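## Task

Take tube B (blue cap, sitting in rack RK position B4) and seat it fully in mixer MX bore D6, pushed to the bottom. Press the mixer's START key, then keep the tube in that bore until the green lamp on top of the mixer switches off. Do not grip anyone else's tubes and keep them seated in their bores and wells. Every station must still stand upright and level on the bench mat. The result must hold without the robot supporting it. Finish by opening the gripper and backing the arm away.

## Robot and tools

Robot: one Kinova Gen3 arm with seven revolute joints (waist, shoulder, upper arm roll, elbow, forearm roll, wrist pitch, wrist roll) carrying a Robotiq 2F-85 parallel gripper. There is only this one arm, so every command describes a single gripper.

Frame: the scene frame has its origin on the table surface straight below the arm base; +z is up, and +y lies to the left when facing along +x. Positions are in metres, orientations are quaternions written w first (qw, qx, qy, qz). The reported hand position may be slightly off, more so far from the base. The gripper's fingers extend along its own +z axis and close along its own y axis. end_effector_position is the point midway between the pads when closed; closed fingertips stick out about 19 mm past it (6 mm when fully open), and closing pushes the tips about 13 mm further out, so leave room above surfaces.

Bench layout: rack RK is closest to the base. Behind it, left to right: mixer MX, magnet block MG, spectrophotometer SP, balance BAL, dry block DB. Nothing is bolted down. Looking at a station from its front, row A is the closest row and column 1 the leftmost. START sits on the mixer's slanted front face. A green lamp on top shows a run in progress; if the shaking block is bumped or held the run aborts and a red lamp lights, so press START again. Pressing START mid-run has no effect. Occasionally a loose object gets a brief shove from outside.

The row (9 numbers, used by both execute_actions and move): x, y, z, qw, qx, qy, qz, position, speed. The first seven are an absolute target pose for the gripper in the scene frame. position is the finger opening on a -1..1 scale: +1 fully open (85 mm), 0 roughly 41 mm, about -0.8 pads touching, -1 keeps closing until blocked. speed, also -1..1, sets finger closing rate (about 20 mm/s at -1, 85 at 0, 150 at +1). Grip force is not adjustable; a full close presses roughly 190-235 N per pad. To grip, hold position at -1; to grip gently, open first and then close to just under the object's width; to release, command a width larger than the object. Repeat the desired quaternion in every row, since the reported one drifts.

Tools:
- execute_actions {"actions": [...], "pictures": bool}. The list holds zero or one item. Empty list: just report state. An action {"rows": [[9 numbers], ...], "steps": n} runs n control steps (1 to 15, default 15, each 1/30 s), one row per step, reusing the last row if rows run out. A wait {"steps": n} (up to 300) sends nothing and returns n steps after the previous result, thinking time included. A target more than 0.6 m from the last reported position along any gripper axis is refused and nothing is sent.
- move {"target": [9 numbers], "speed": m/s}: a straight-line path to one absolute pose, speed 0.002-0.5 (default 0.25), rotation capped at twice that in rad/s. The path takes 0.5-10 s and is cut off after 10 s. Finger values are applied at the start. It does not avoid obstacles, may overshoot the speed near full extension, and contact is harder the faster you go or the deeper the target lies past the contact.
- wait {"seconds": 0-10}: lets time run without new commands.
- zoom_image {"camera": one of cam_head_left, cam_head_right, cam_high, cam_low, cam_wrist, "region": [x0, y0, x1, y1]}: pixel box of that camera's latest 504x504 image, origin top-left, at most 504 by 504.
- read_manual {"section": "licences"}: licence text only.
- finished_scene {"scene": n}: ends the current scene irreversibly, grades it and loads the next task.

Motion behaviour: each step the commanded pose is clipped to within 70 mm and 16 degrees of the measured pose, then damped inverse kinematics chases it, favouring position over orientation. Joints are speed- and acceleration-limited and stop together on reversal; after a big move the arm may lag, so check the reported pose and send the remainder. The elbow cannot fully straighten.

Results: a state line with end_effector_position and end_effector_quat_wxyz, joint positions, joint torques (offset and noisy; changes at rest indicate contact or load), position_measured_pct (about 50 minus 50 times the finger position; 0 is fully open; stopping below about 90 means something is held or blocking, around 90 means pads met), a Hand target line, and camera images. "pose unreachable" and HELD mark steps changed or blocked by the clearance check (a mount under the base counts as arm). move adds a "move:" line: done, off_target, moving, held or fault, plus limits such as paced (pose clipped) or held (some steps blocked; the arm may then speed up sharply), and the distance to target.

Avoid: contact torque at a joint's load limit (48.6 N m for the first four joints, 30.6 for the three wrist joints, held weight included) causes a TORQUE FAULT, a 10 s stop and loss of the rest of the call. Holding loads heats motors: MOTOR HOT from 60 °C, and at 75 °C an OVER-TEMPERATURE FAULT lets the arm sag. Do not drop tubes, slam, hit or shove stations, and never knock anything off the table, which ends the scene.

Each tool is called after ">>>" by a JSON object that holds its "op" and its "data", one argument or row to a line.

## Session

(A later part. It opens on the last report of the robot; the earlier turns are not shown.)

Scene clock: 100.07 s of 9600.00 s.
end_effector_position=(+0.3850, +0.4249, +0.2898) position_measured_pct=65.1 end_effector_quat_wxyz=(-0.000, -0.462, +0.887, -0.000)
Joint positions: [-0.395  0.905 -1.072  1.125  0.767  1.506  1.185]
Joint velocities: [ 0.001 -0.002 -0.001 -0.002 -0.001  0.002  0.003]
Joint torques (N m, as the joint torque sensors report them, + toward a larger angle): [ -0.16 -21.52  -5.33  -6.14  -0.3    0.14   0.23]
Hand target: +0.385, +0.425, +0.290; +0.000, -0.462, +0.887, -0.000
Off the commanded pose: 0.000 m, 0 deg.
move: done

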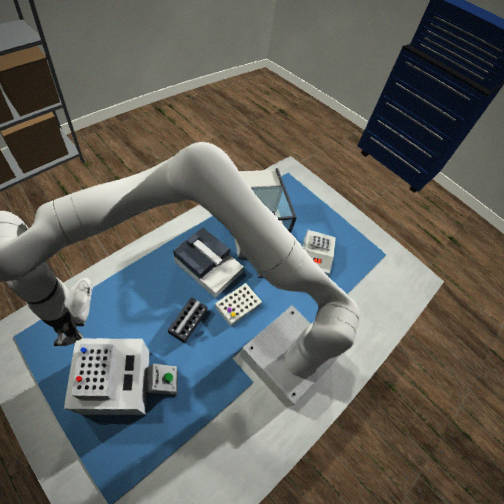

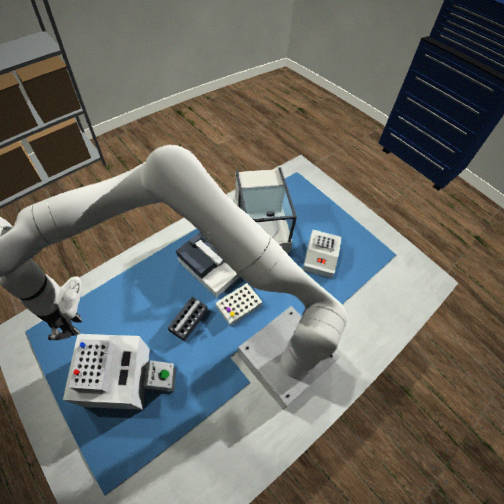

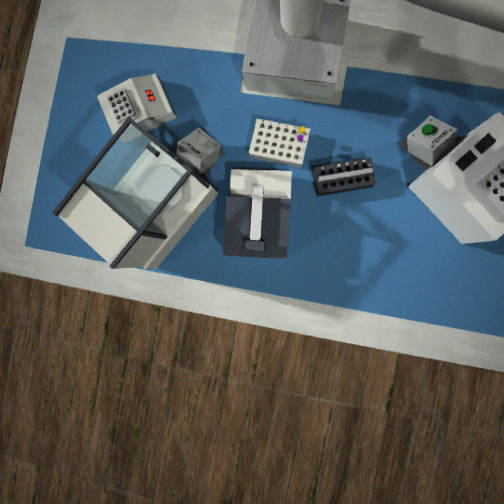

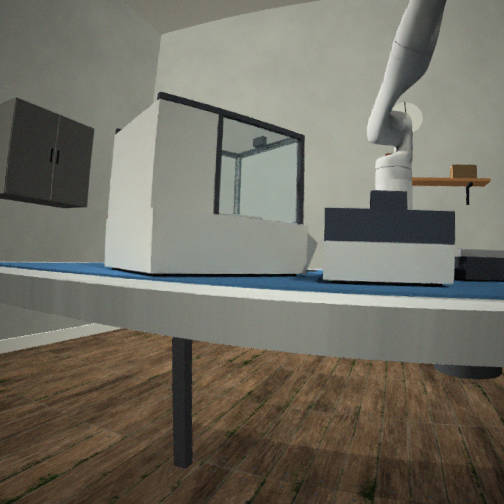

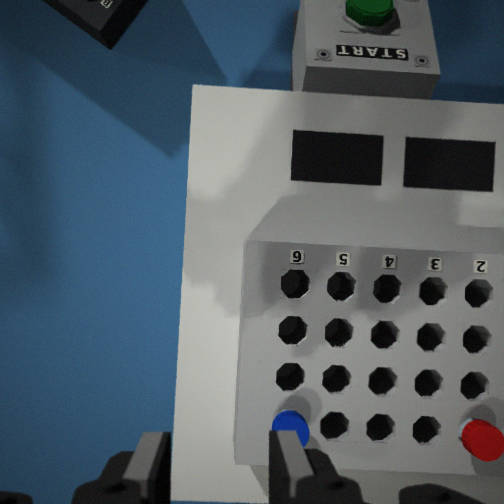

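>>> {"op": "move", "data": {
  "target": [0.3697, 0.4485, 0.252, 0, -0.462, 0.887, 0, -0.8, 0.5],
  "speed": 0.08
}}

>>> {"op": "move", "data": {
  "target": [0.3697, 0.4485, 0.235, 0, -0.462, 0.887, 0, -0.8, 0.5],
  "speed": 0.02
}}

Scene clock: 104.63 s of 9600.00 s.
end_effector_position=(+0.3698, +0.4485, +0.2522) position_measured_pct=89.7 end_effector_quat_wxyz=(+0.000, -0.462, +0.887, +0.000)
Joint positions: [-0.446  0.956 -1.05   1.154  0.798  1.44   1.124]
Joint velocities: [-0.003  0.003 -0.     0.     0.001 -0.001 -0.002]
Joint torques (N m, as the joint torque sensors report them, + toward a larger angle): [ -0.94 -22.19  -4.71  -6.14   0.04   0.07   0.37]
Hand target: +0.370, +0.449, +0.252; -0.000, -0.462, +0.887, +0.000
Off the commanded pose: 0.000 m, 0 deg.
move: done

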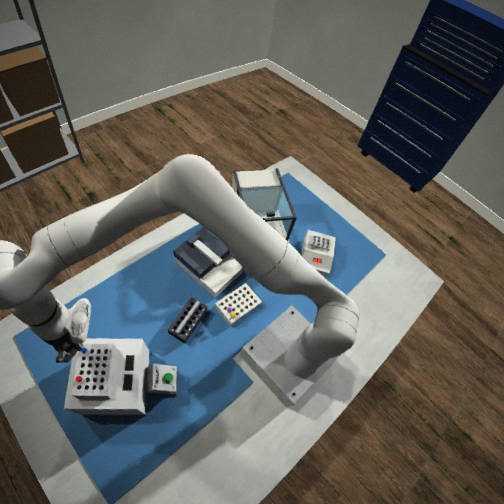

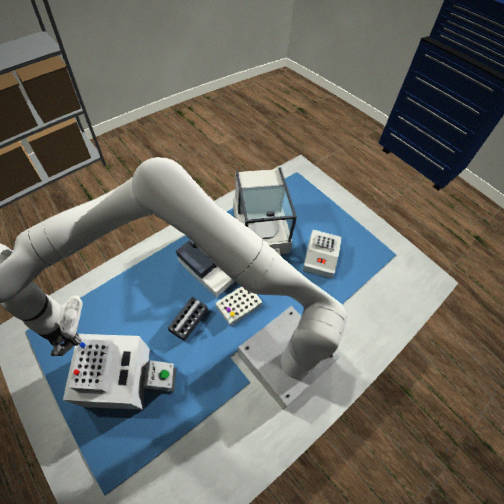

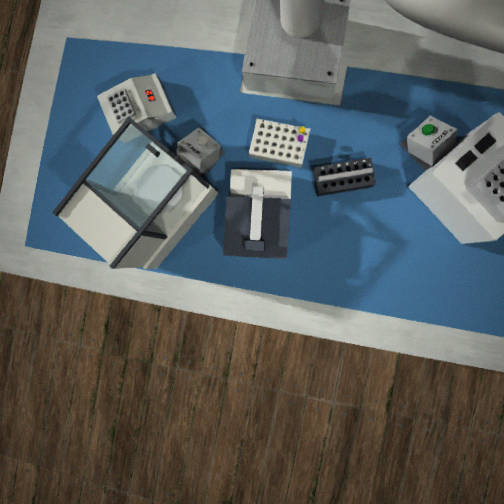

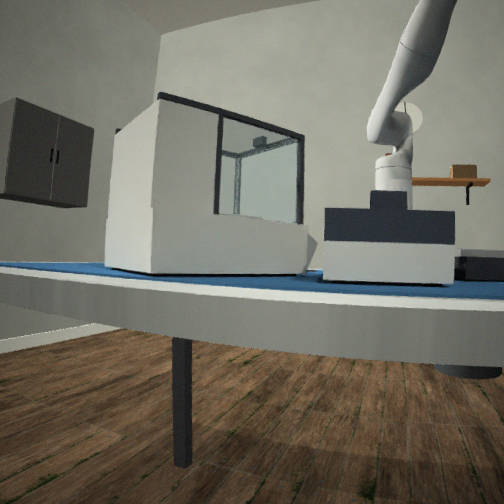

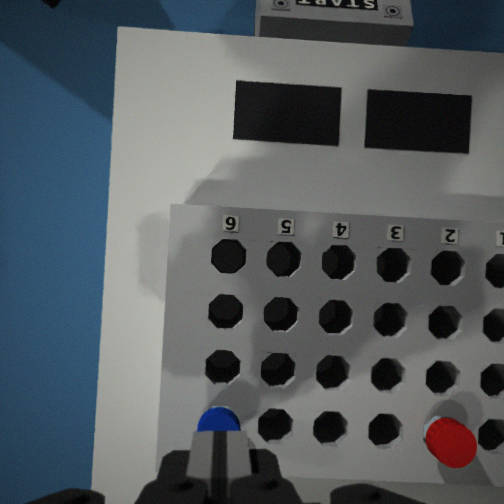

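Scene clock: 105.73 s of 9600.00 s.
end_effector_position=(+0.3697, +0.4485, +0.2351) position_measured_pct=89.7 end_effector_quat_wxyz=(+0.000, -0.462, +0.887, +0.000)
Joint positions: [-0.444  0.974 -1.041  1.18   0.812  1.406  1.111]
Joint velocities: [ 0.     0.002  0.001  0.003  0.001 -0.003 -0.002]
Joint torques (N m, as the joint torque sensors report them, + toward a larger angle): [ -0.02 -22.49  -5.16  -5.82  -0.1    0.23   0.29]
Hand target: +0.370, +0.449, +0.235; -0.000, -0.462, +0.887, +0.000
Off the commanded pose: 0.000 m, 0 deg.
move: done

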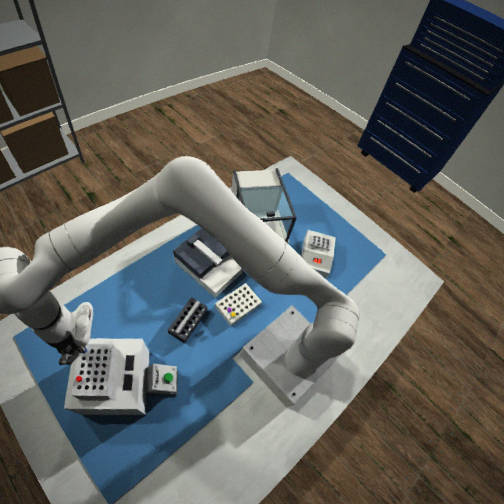

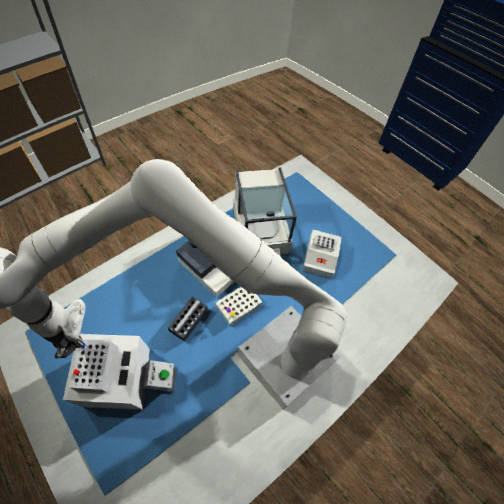

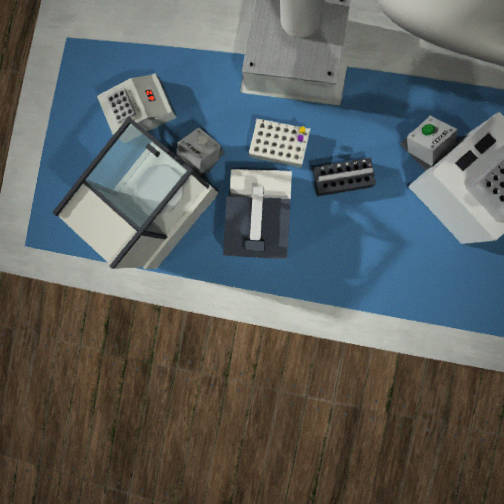

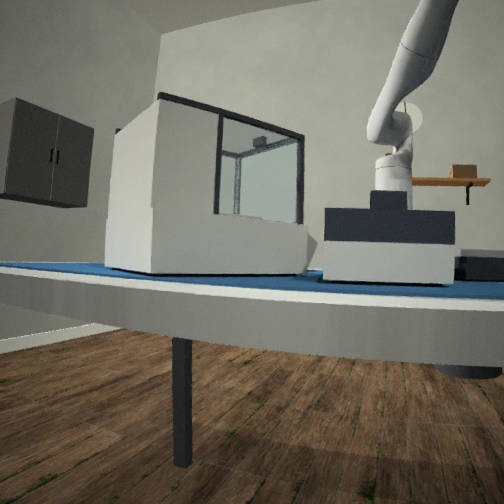

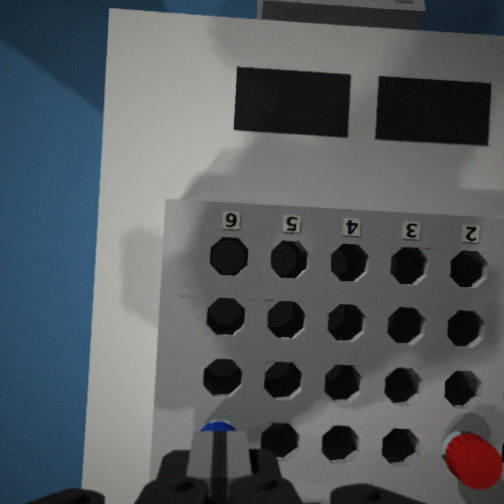

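>>> {"op": "move", "data": {
  "target": [0.3697, 0.4485, 0.212, 0, -0.462, 0.887, 0, -0.8, 0.5],
  "speed": 0.02
}}

Scene clock: 109.27 s of 9600.00 s.
end_effector_position=(+0.3713, +0.4510, +0.2266) position_measured_pct=89.7 end_effector_quat_wxyz=(+0.009, -0.461, +0.887, +0.002)
Joint positions: [-0.438  0.98  -1.042  1.206  0.833  1.37   1.092]
Joint velocities: [ 0.002  0.001 -0.004  0.003  0.006 -0.001 -0.003]
Joint torques (N m, as the joint torque sensors report them, + toward a larger angle): [-1.05 -4.2   0.33 -2.09  1.3  -3.06 -0.13]
Hand target: +0.369, +0.448, +0.212; -0.000, -0.462, +0.887, +0.000
Off the commanded pose: 0.015 m, 1 deg.
move: off_target

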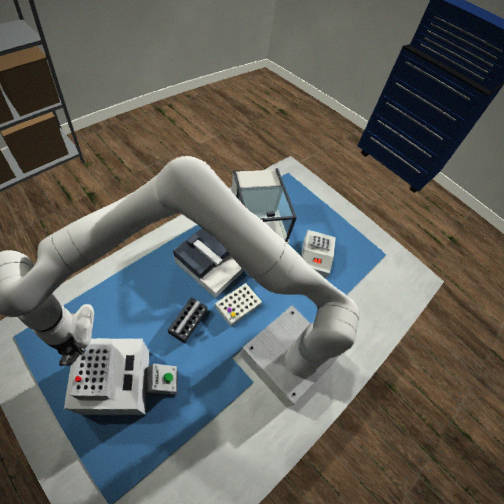

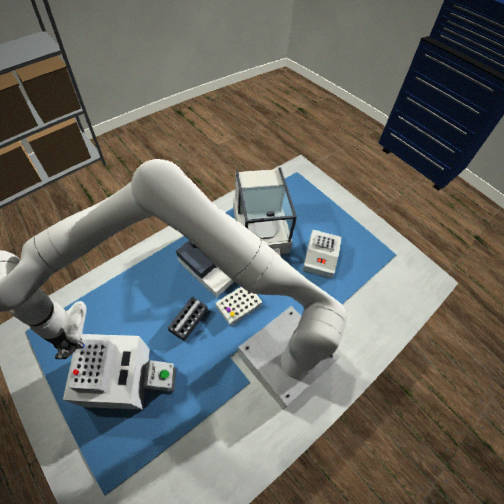

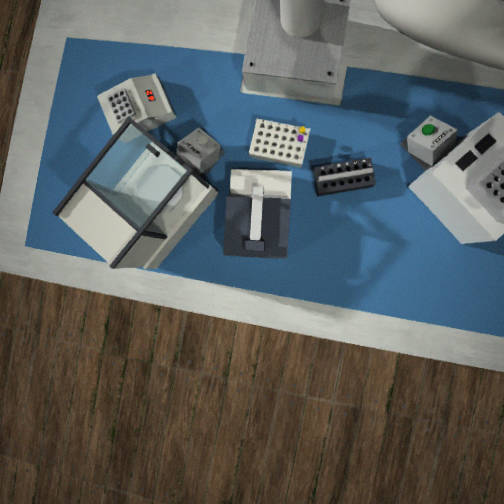

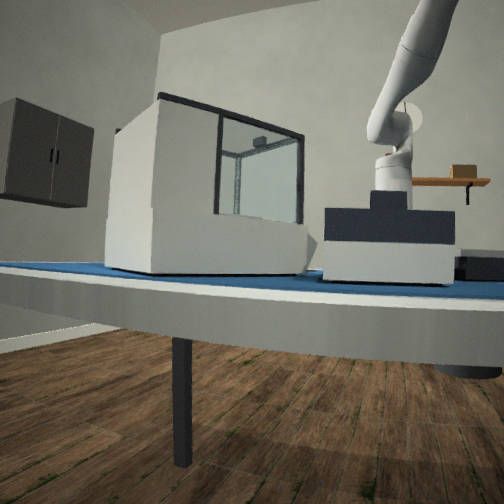

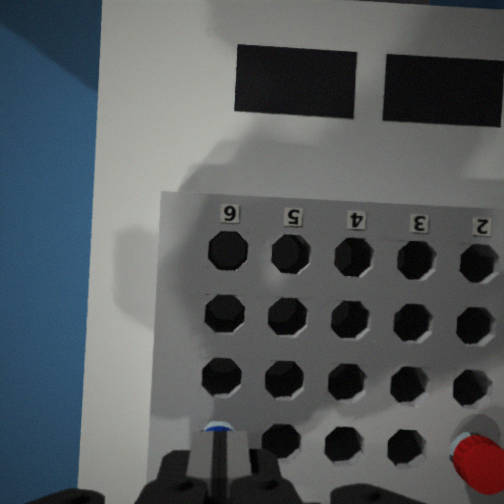

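>>> {"op": "move", "data": {
  "target": [0.3697, 0.4485, 0.27, 0, -0.462, 0.887, 0, -0.8, 0.5],
  "speed": 0.1
}}

>>> {"op": "move", "data": {
  "target": [0.204, 0.312, 0.22, 0, -0.462, 0.887, 0, -0.8, 0.5],
  "speed": 0.2
}}

Scene clock: 120.33 s of 9600.00 s.
end_effector_position=(+0.3697, +0.4484, +0.2698) position_measured_pct=89.7 end_effector_quat_wxyz=(+0.000, -0.462, +0.887, -0.000)
Joint positions: [-0.45   0.939 -1.06   1.124  0.787  1.478  1.136]
Joint velocities: [-0.002 -0.001 -0.    -0.004 -0.001  0.004  0.001]
Joint torques (N m, as the joint torque sensors report them, + toward a larger angle): [ -0.06 -21.62  -4.92  -6.52  -0.08  -0.08  -0.05]
Hand target: +0.370, +0.448, +0.270; +0.000, -0.462, +0.887, -0.000
Off the commanded pose: 0.000 m, 0 deg.
move: done

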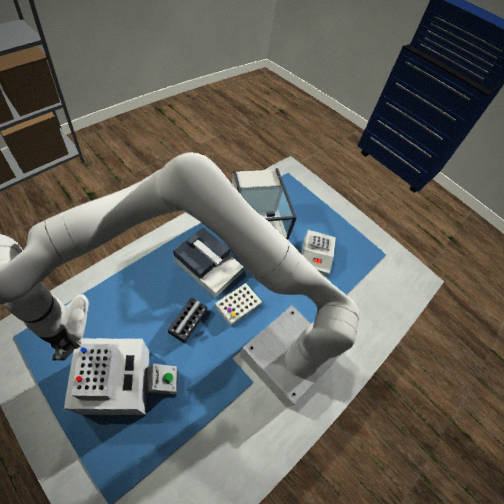

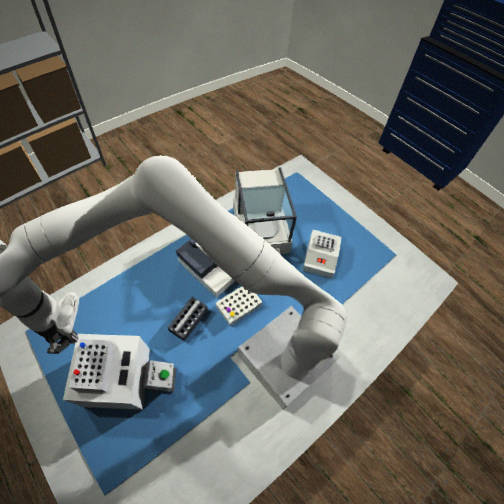

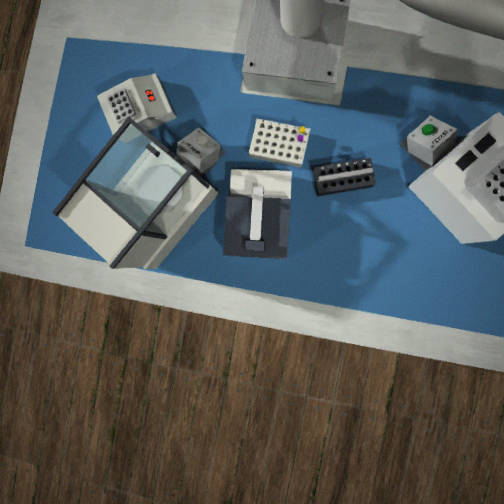

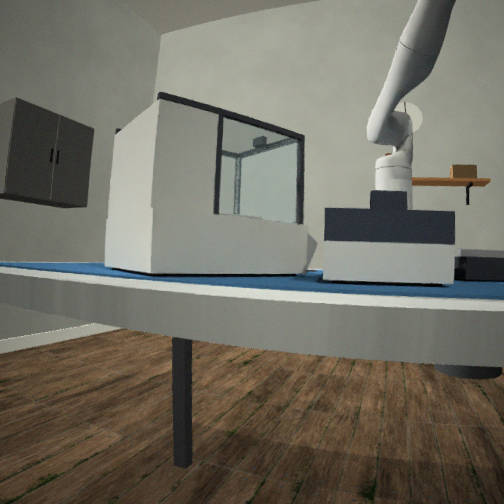

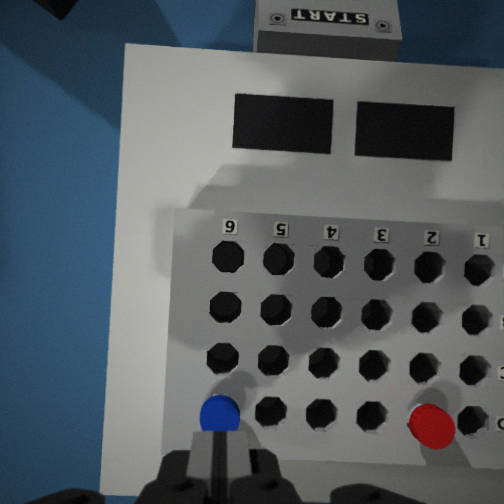

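Scene clock: 121.93 s of 9600.00 s.
end_effector_position=(+0.2035, +0.3124, +0.2196) position_measured_pct=89.7 end_effector_quat_wxyz=(-0.001, -0.463, +0.886, +0.001)
Joint positions: [-0.228  0.674 -1.193  1.972  0.74   1.035  0.729]
Joint velocities: [ 0.005 -0.009 -0.002  0.008  0.002 -0.005 -0.004]
Joint torques (N m, as the joint torque sensors report them, + toward a larger angle): [ -0.48 -12.53  -4.    -5.48   0.16  -0.11   0.03]
Hand target: +0.204, +0.312, +0.220; -0.000, -0.463, +0.887, +0.001
Off the commanded pose: 0.001 m, 0 deg.
move: done

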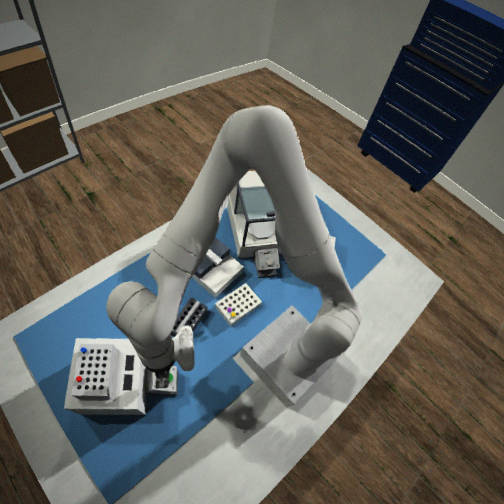

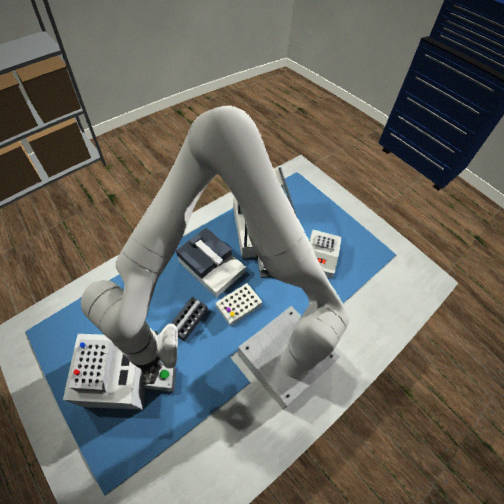

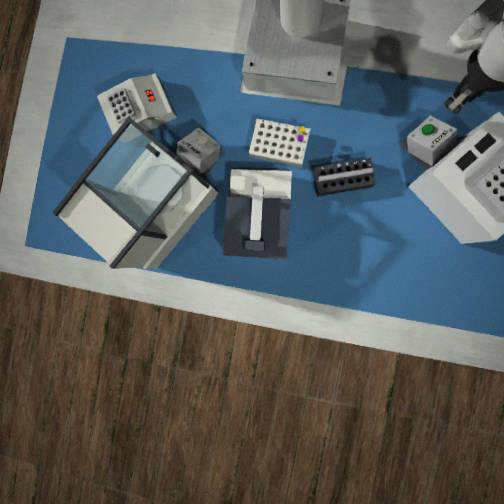

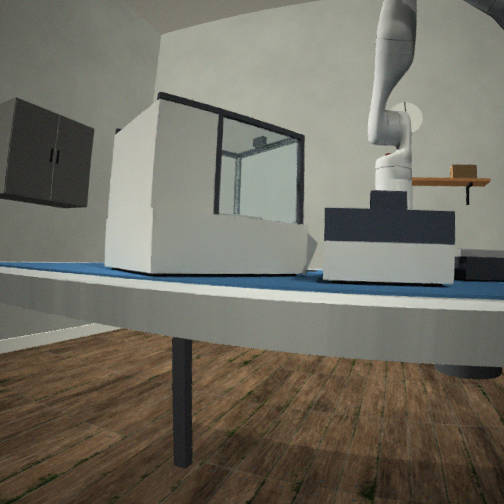

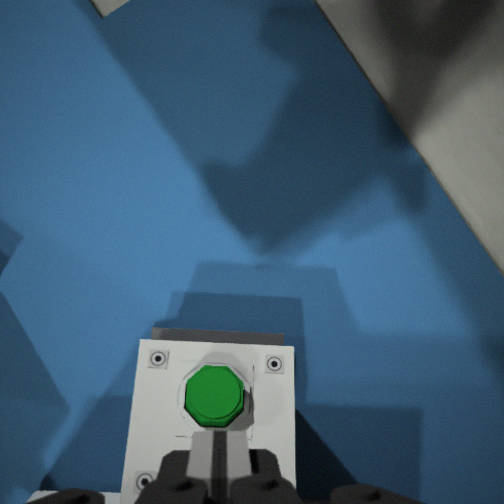

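>>> {"op": "move", "data": {
  "target": [0.2153, 0.3249, 0.10, 0, -0.462, 0.887, 0, -0.8, 0.5],
  "speed": 0.15
}}

>>> {"op": "move", "data": {
  "target": [0.2153, 0.3249, 0.066, 0, -0.462, 0.887, 0, -0.8, 0.5],
  "speed": 0.03
}}

Scene clock: 130.73 s of 9600.00 s.
end_effector_position=(+0.2117, +0.3226, +0.1159) position_measured_pct=89.7 end_effector_quat_wxyz=(+0.007, -0.465, +0.885, -0.005)
Joint positions: [-0.381  0.866 -0.987  2.037  1.033  0.858  0.514]
Joint velocities: [-0.007 -0.001 -0.002  0.007  0.025  0.    -0.018]
Joint torques (N m, as the joint torque sensors report them, + toward a larger angle): [  0.7   16.76  11.44 -13.24  10.66  -9.6    0.21]
Hand target: +0.215, +0.324, +0.101; -0.000, -0.462, +0.887, +0.000
Off the commanded pose: 0.016 m, 1 deg.
move: off_target

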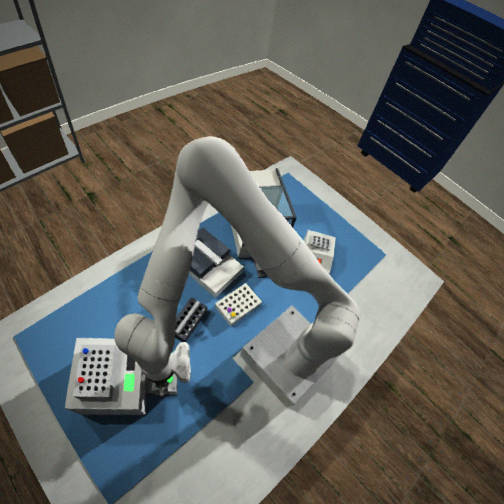

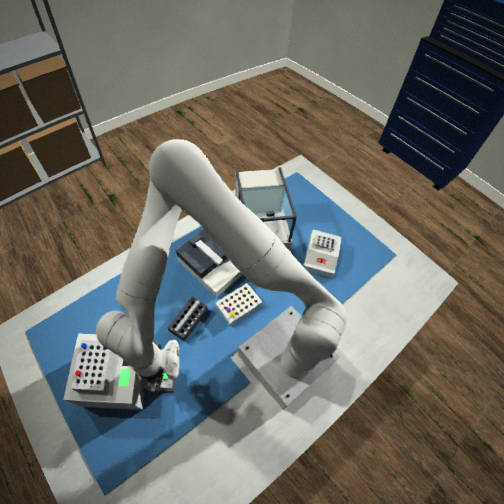

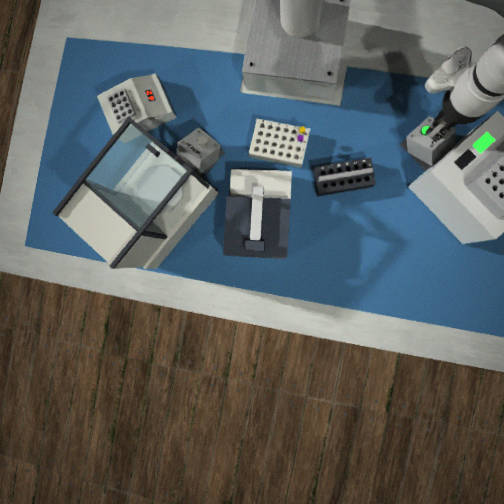

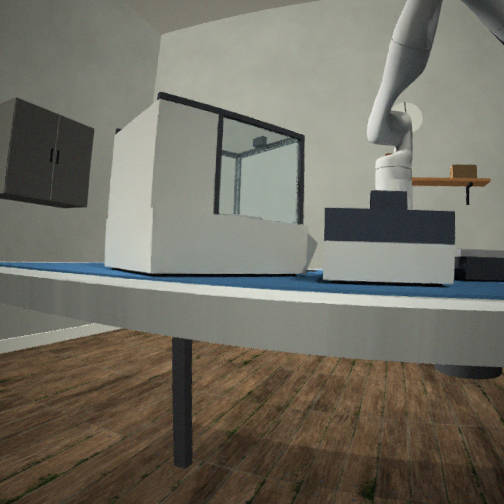

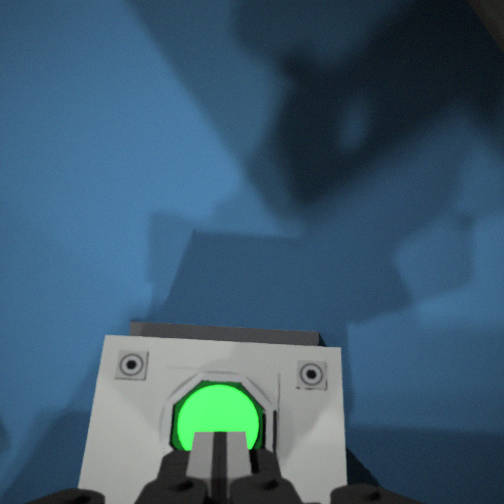

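Scene clock: 141.70 s of 9600.00 s.
end_effector_position=(+0.2109, +0.3232, +0.1190) position_measured_pct=89.7 end_effector_quat_wxyz=(+0.021, -0.468, +0.883, -0.009)
Joint positions: [-0.395  0.852 -0.99   2.056  1.064  0.858  0.472]
Joint velocities: [ 0.    -0.    -0.     0.     0.     0.    -0.001]
Joint torques (N m, as the joint torque sensors report them, + toward a larger angle): [-0.38 -6.36 -0.4  -4.78  2.09 -2.18  0.41]
Hand target: +0.211, +0.323, +0.115; +0.017, -0.467, +0.884, -0.008
Off the commanded pose: 0.053 m, 3 deg.
TORQUE FAULT: the external load on joint 2 (shoulder) reached its load limit, and the arm stopped for 10 seconds. The arm's remaining commands of this call were not run. The gripper holds where it stopped, with its grip as last carried out, and the arm accepts commands again: back off and push less far. The arm stops again, at the same cost, whenever a joint's load reaches its limit.
move: fault

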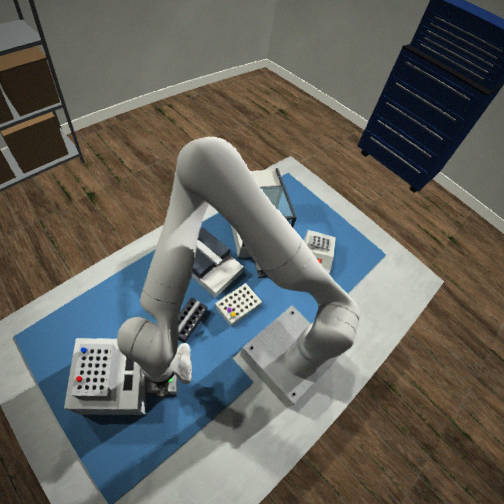

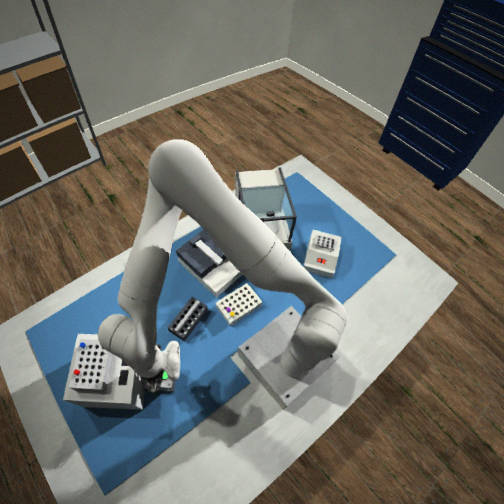

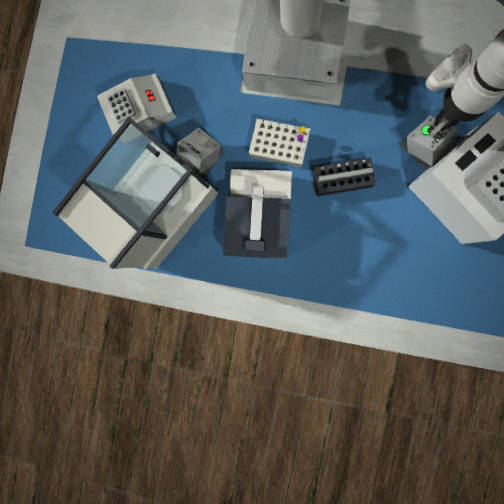

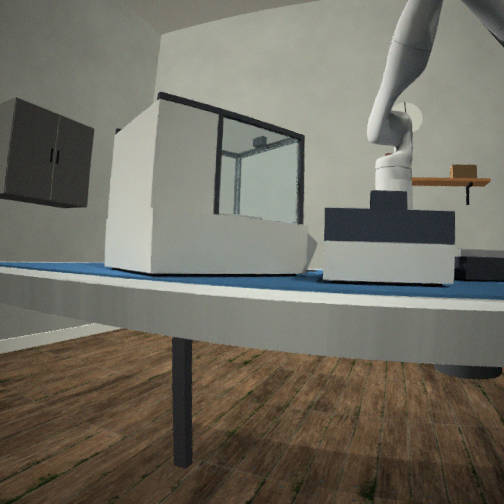

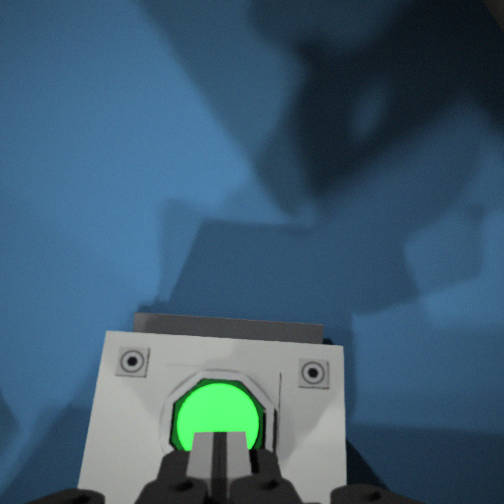

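>>> {"op": "move", "data": {
  "target": [0.30, 0.42, 0.36, 0, -0.462, 0.887, 0, -0.8, 0.5],
  "speed": 0.15
}}

Scene clock: 146.10 s of 9600.00 s.
end_effector_position=(+0.3007, +0.4192, +0.3601) position_measured_pct=89.7 end_effector_quat_wxyz=(+0.001, -0.461, +0.888, -0.001)
Joint positions: [-0.411  0.748 -1.162  1.227  0.676  1.573  1.042]
Joint velocities: [-0.009  0.004  0.002 -0.01   0.001  0.007  0.003]
Joint torques (N m, as the joint torque sensors report them, + toward a larger angle): [ -0.41 -18.06  -4.9   -7.3    0.08   0.13   0.33]
Hand target: +0.300, +0.420, +0.360; +0.001, -0.461, +0.887, -0.001
Off the commanded pose: 0.001 m, 0 deg.
move: done

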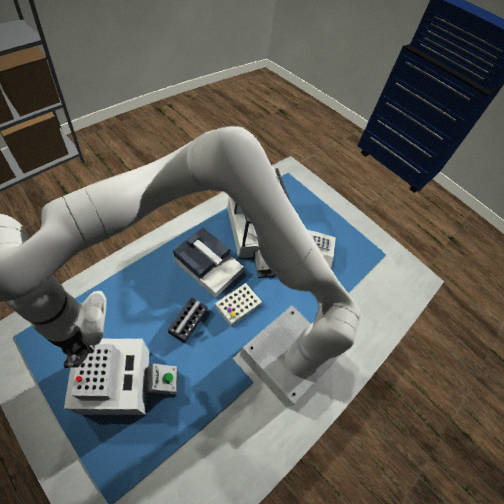

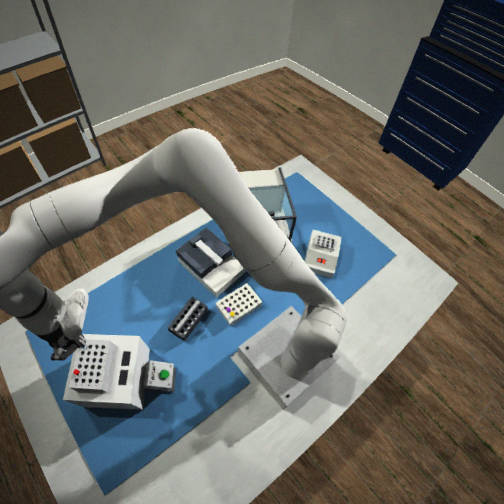

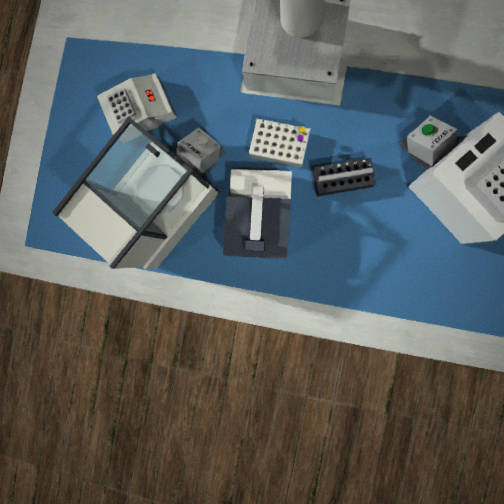

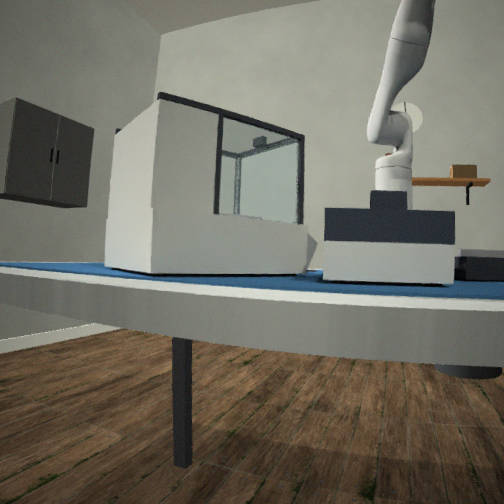

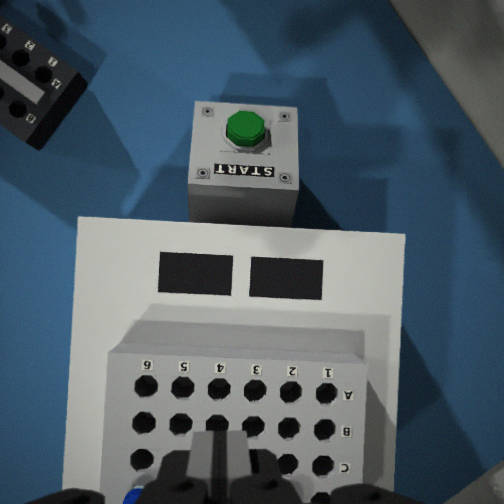

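Lamps are off with no red lamp, and the tube is still in D6.

>>> {"op": "finished_scene", "data": {
  "scene": 1
}}

The scene is finished: the task was done.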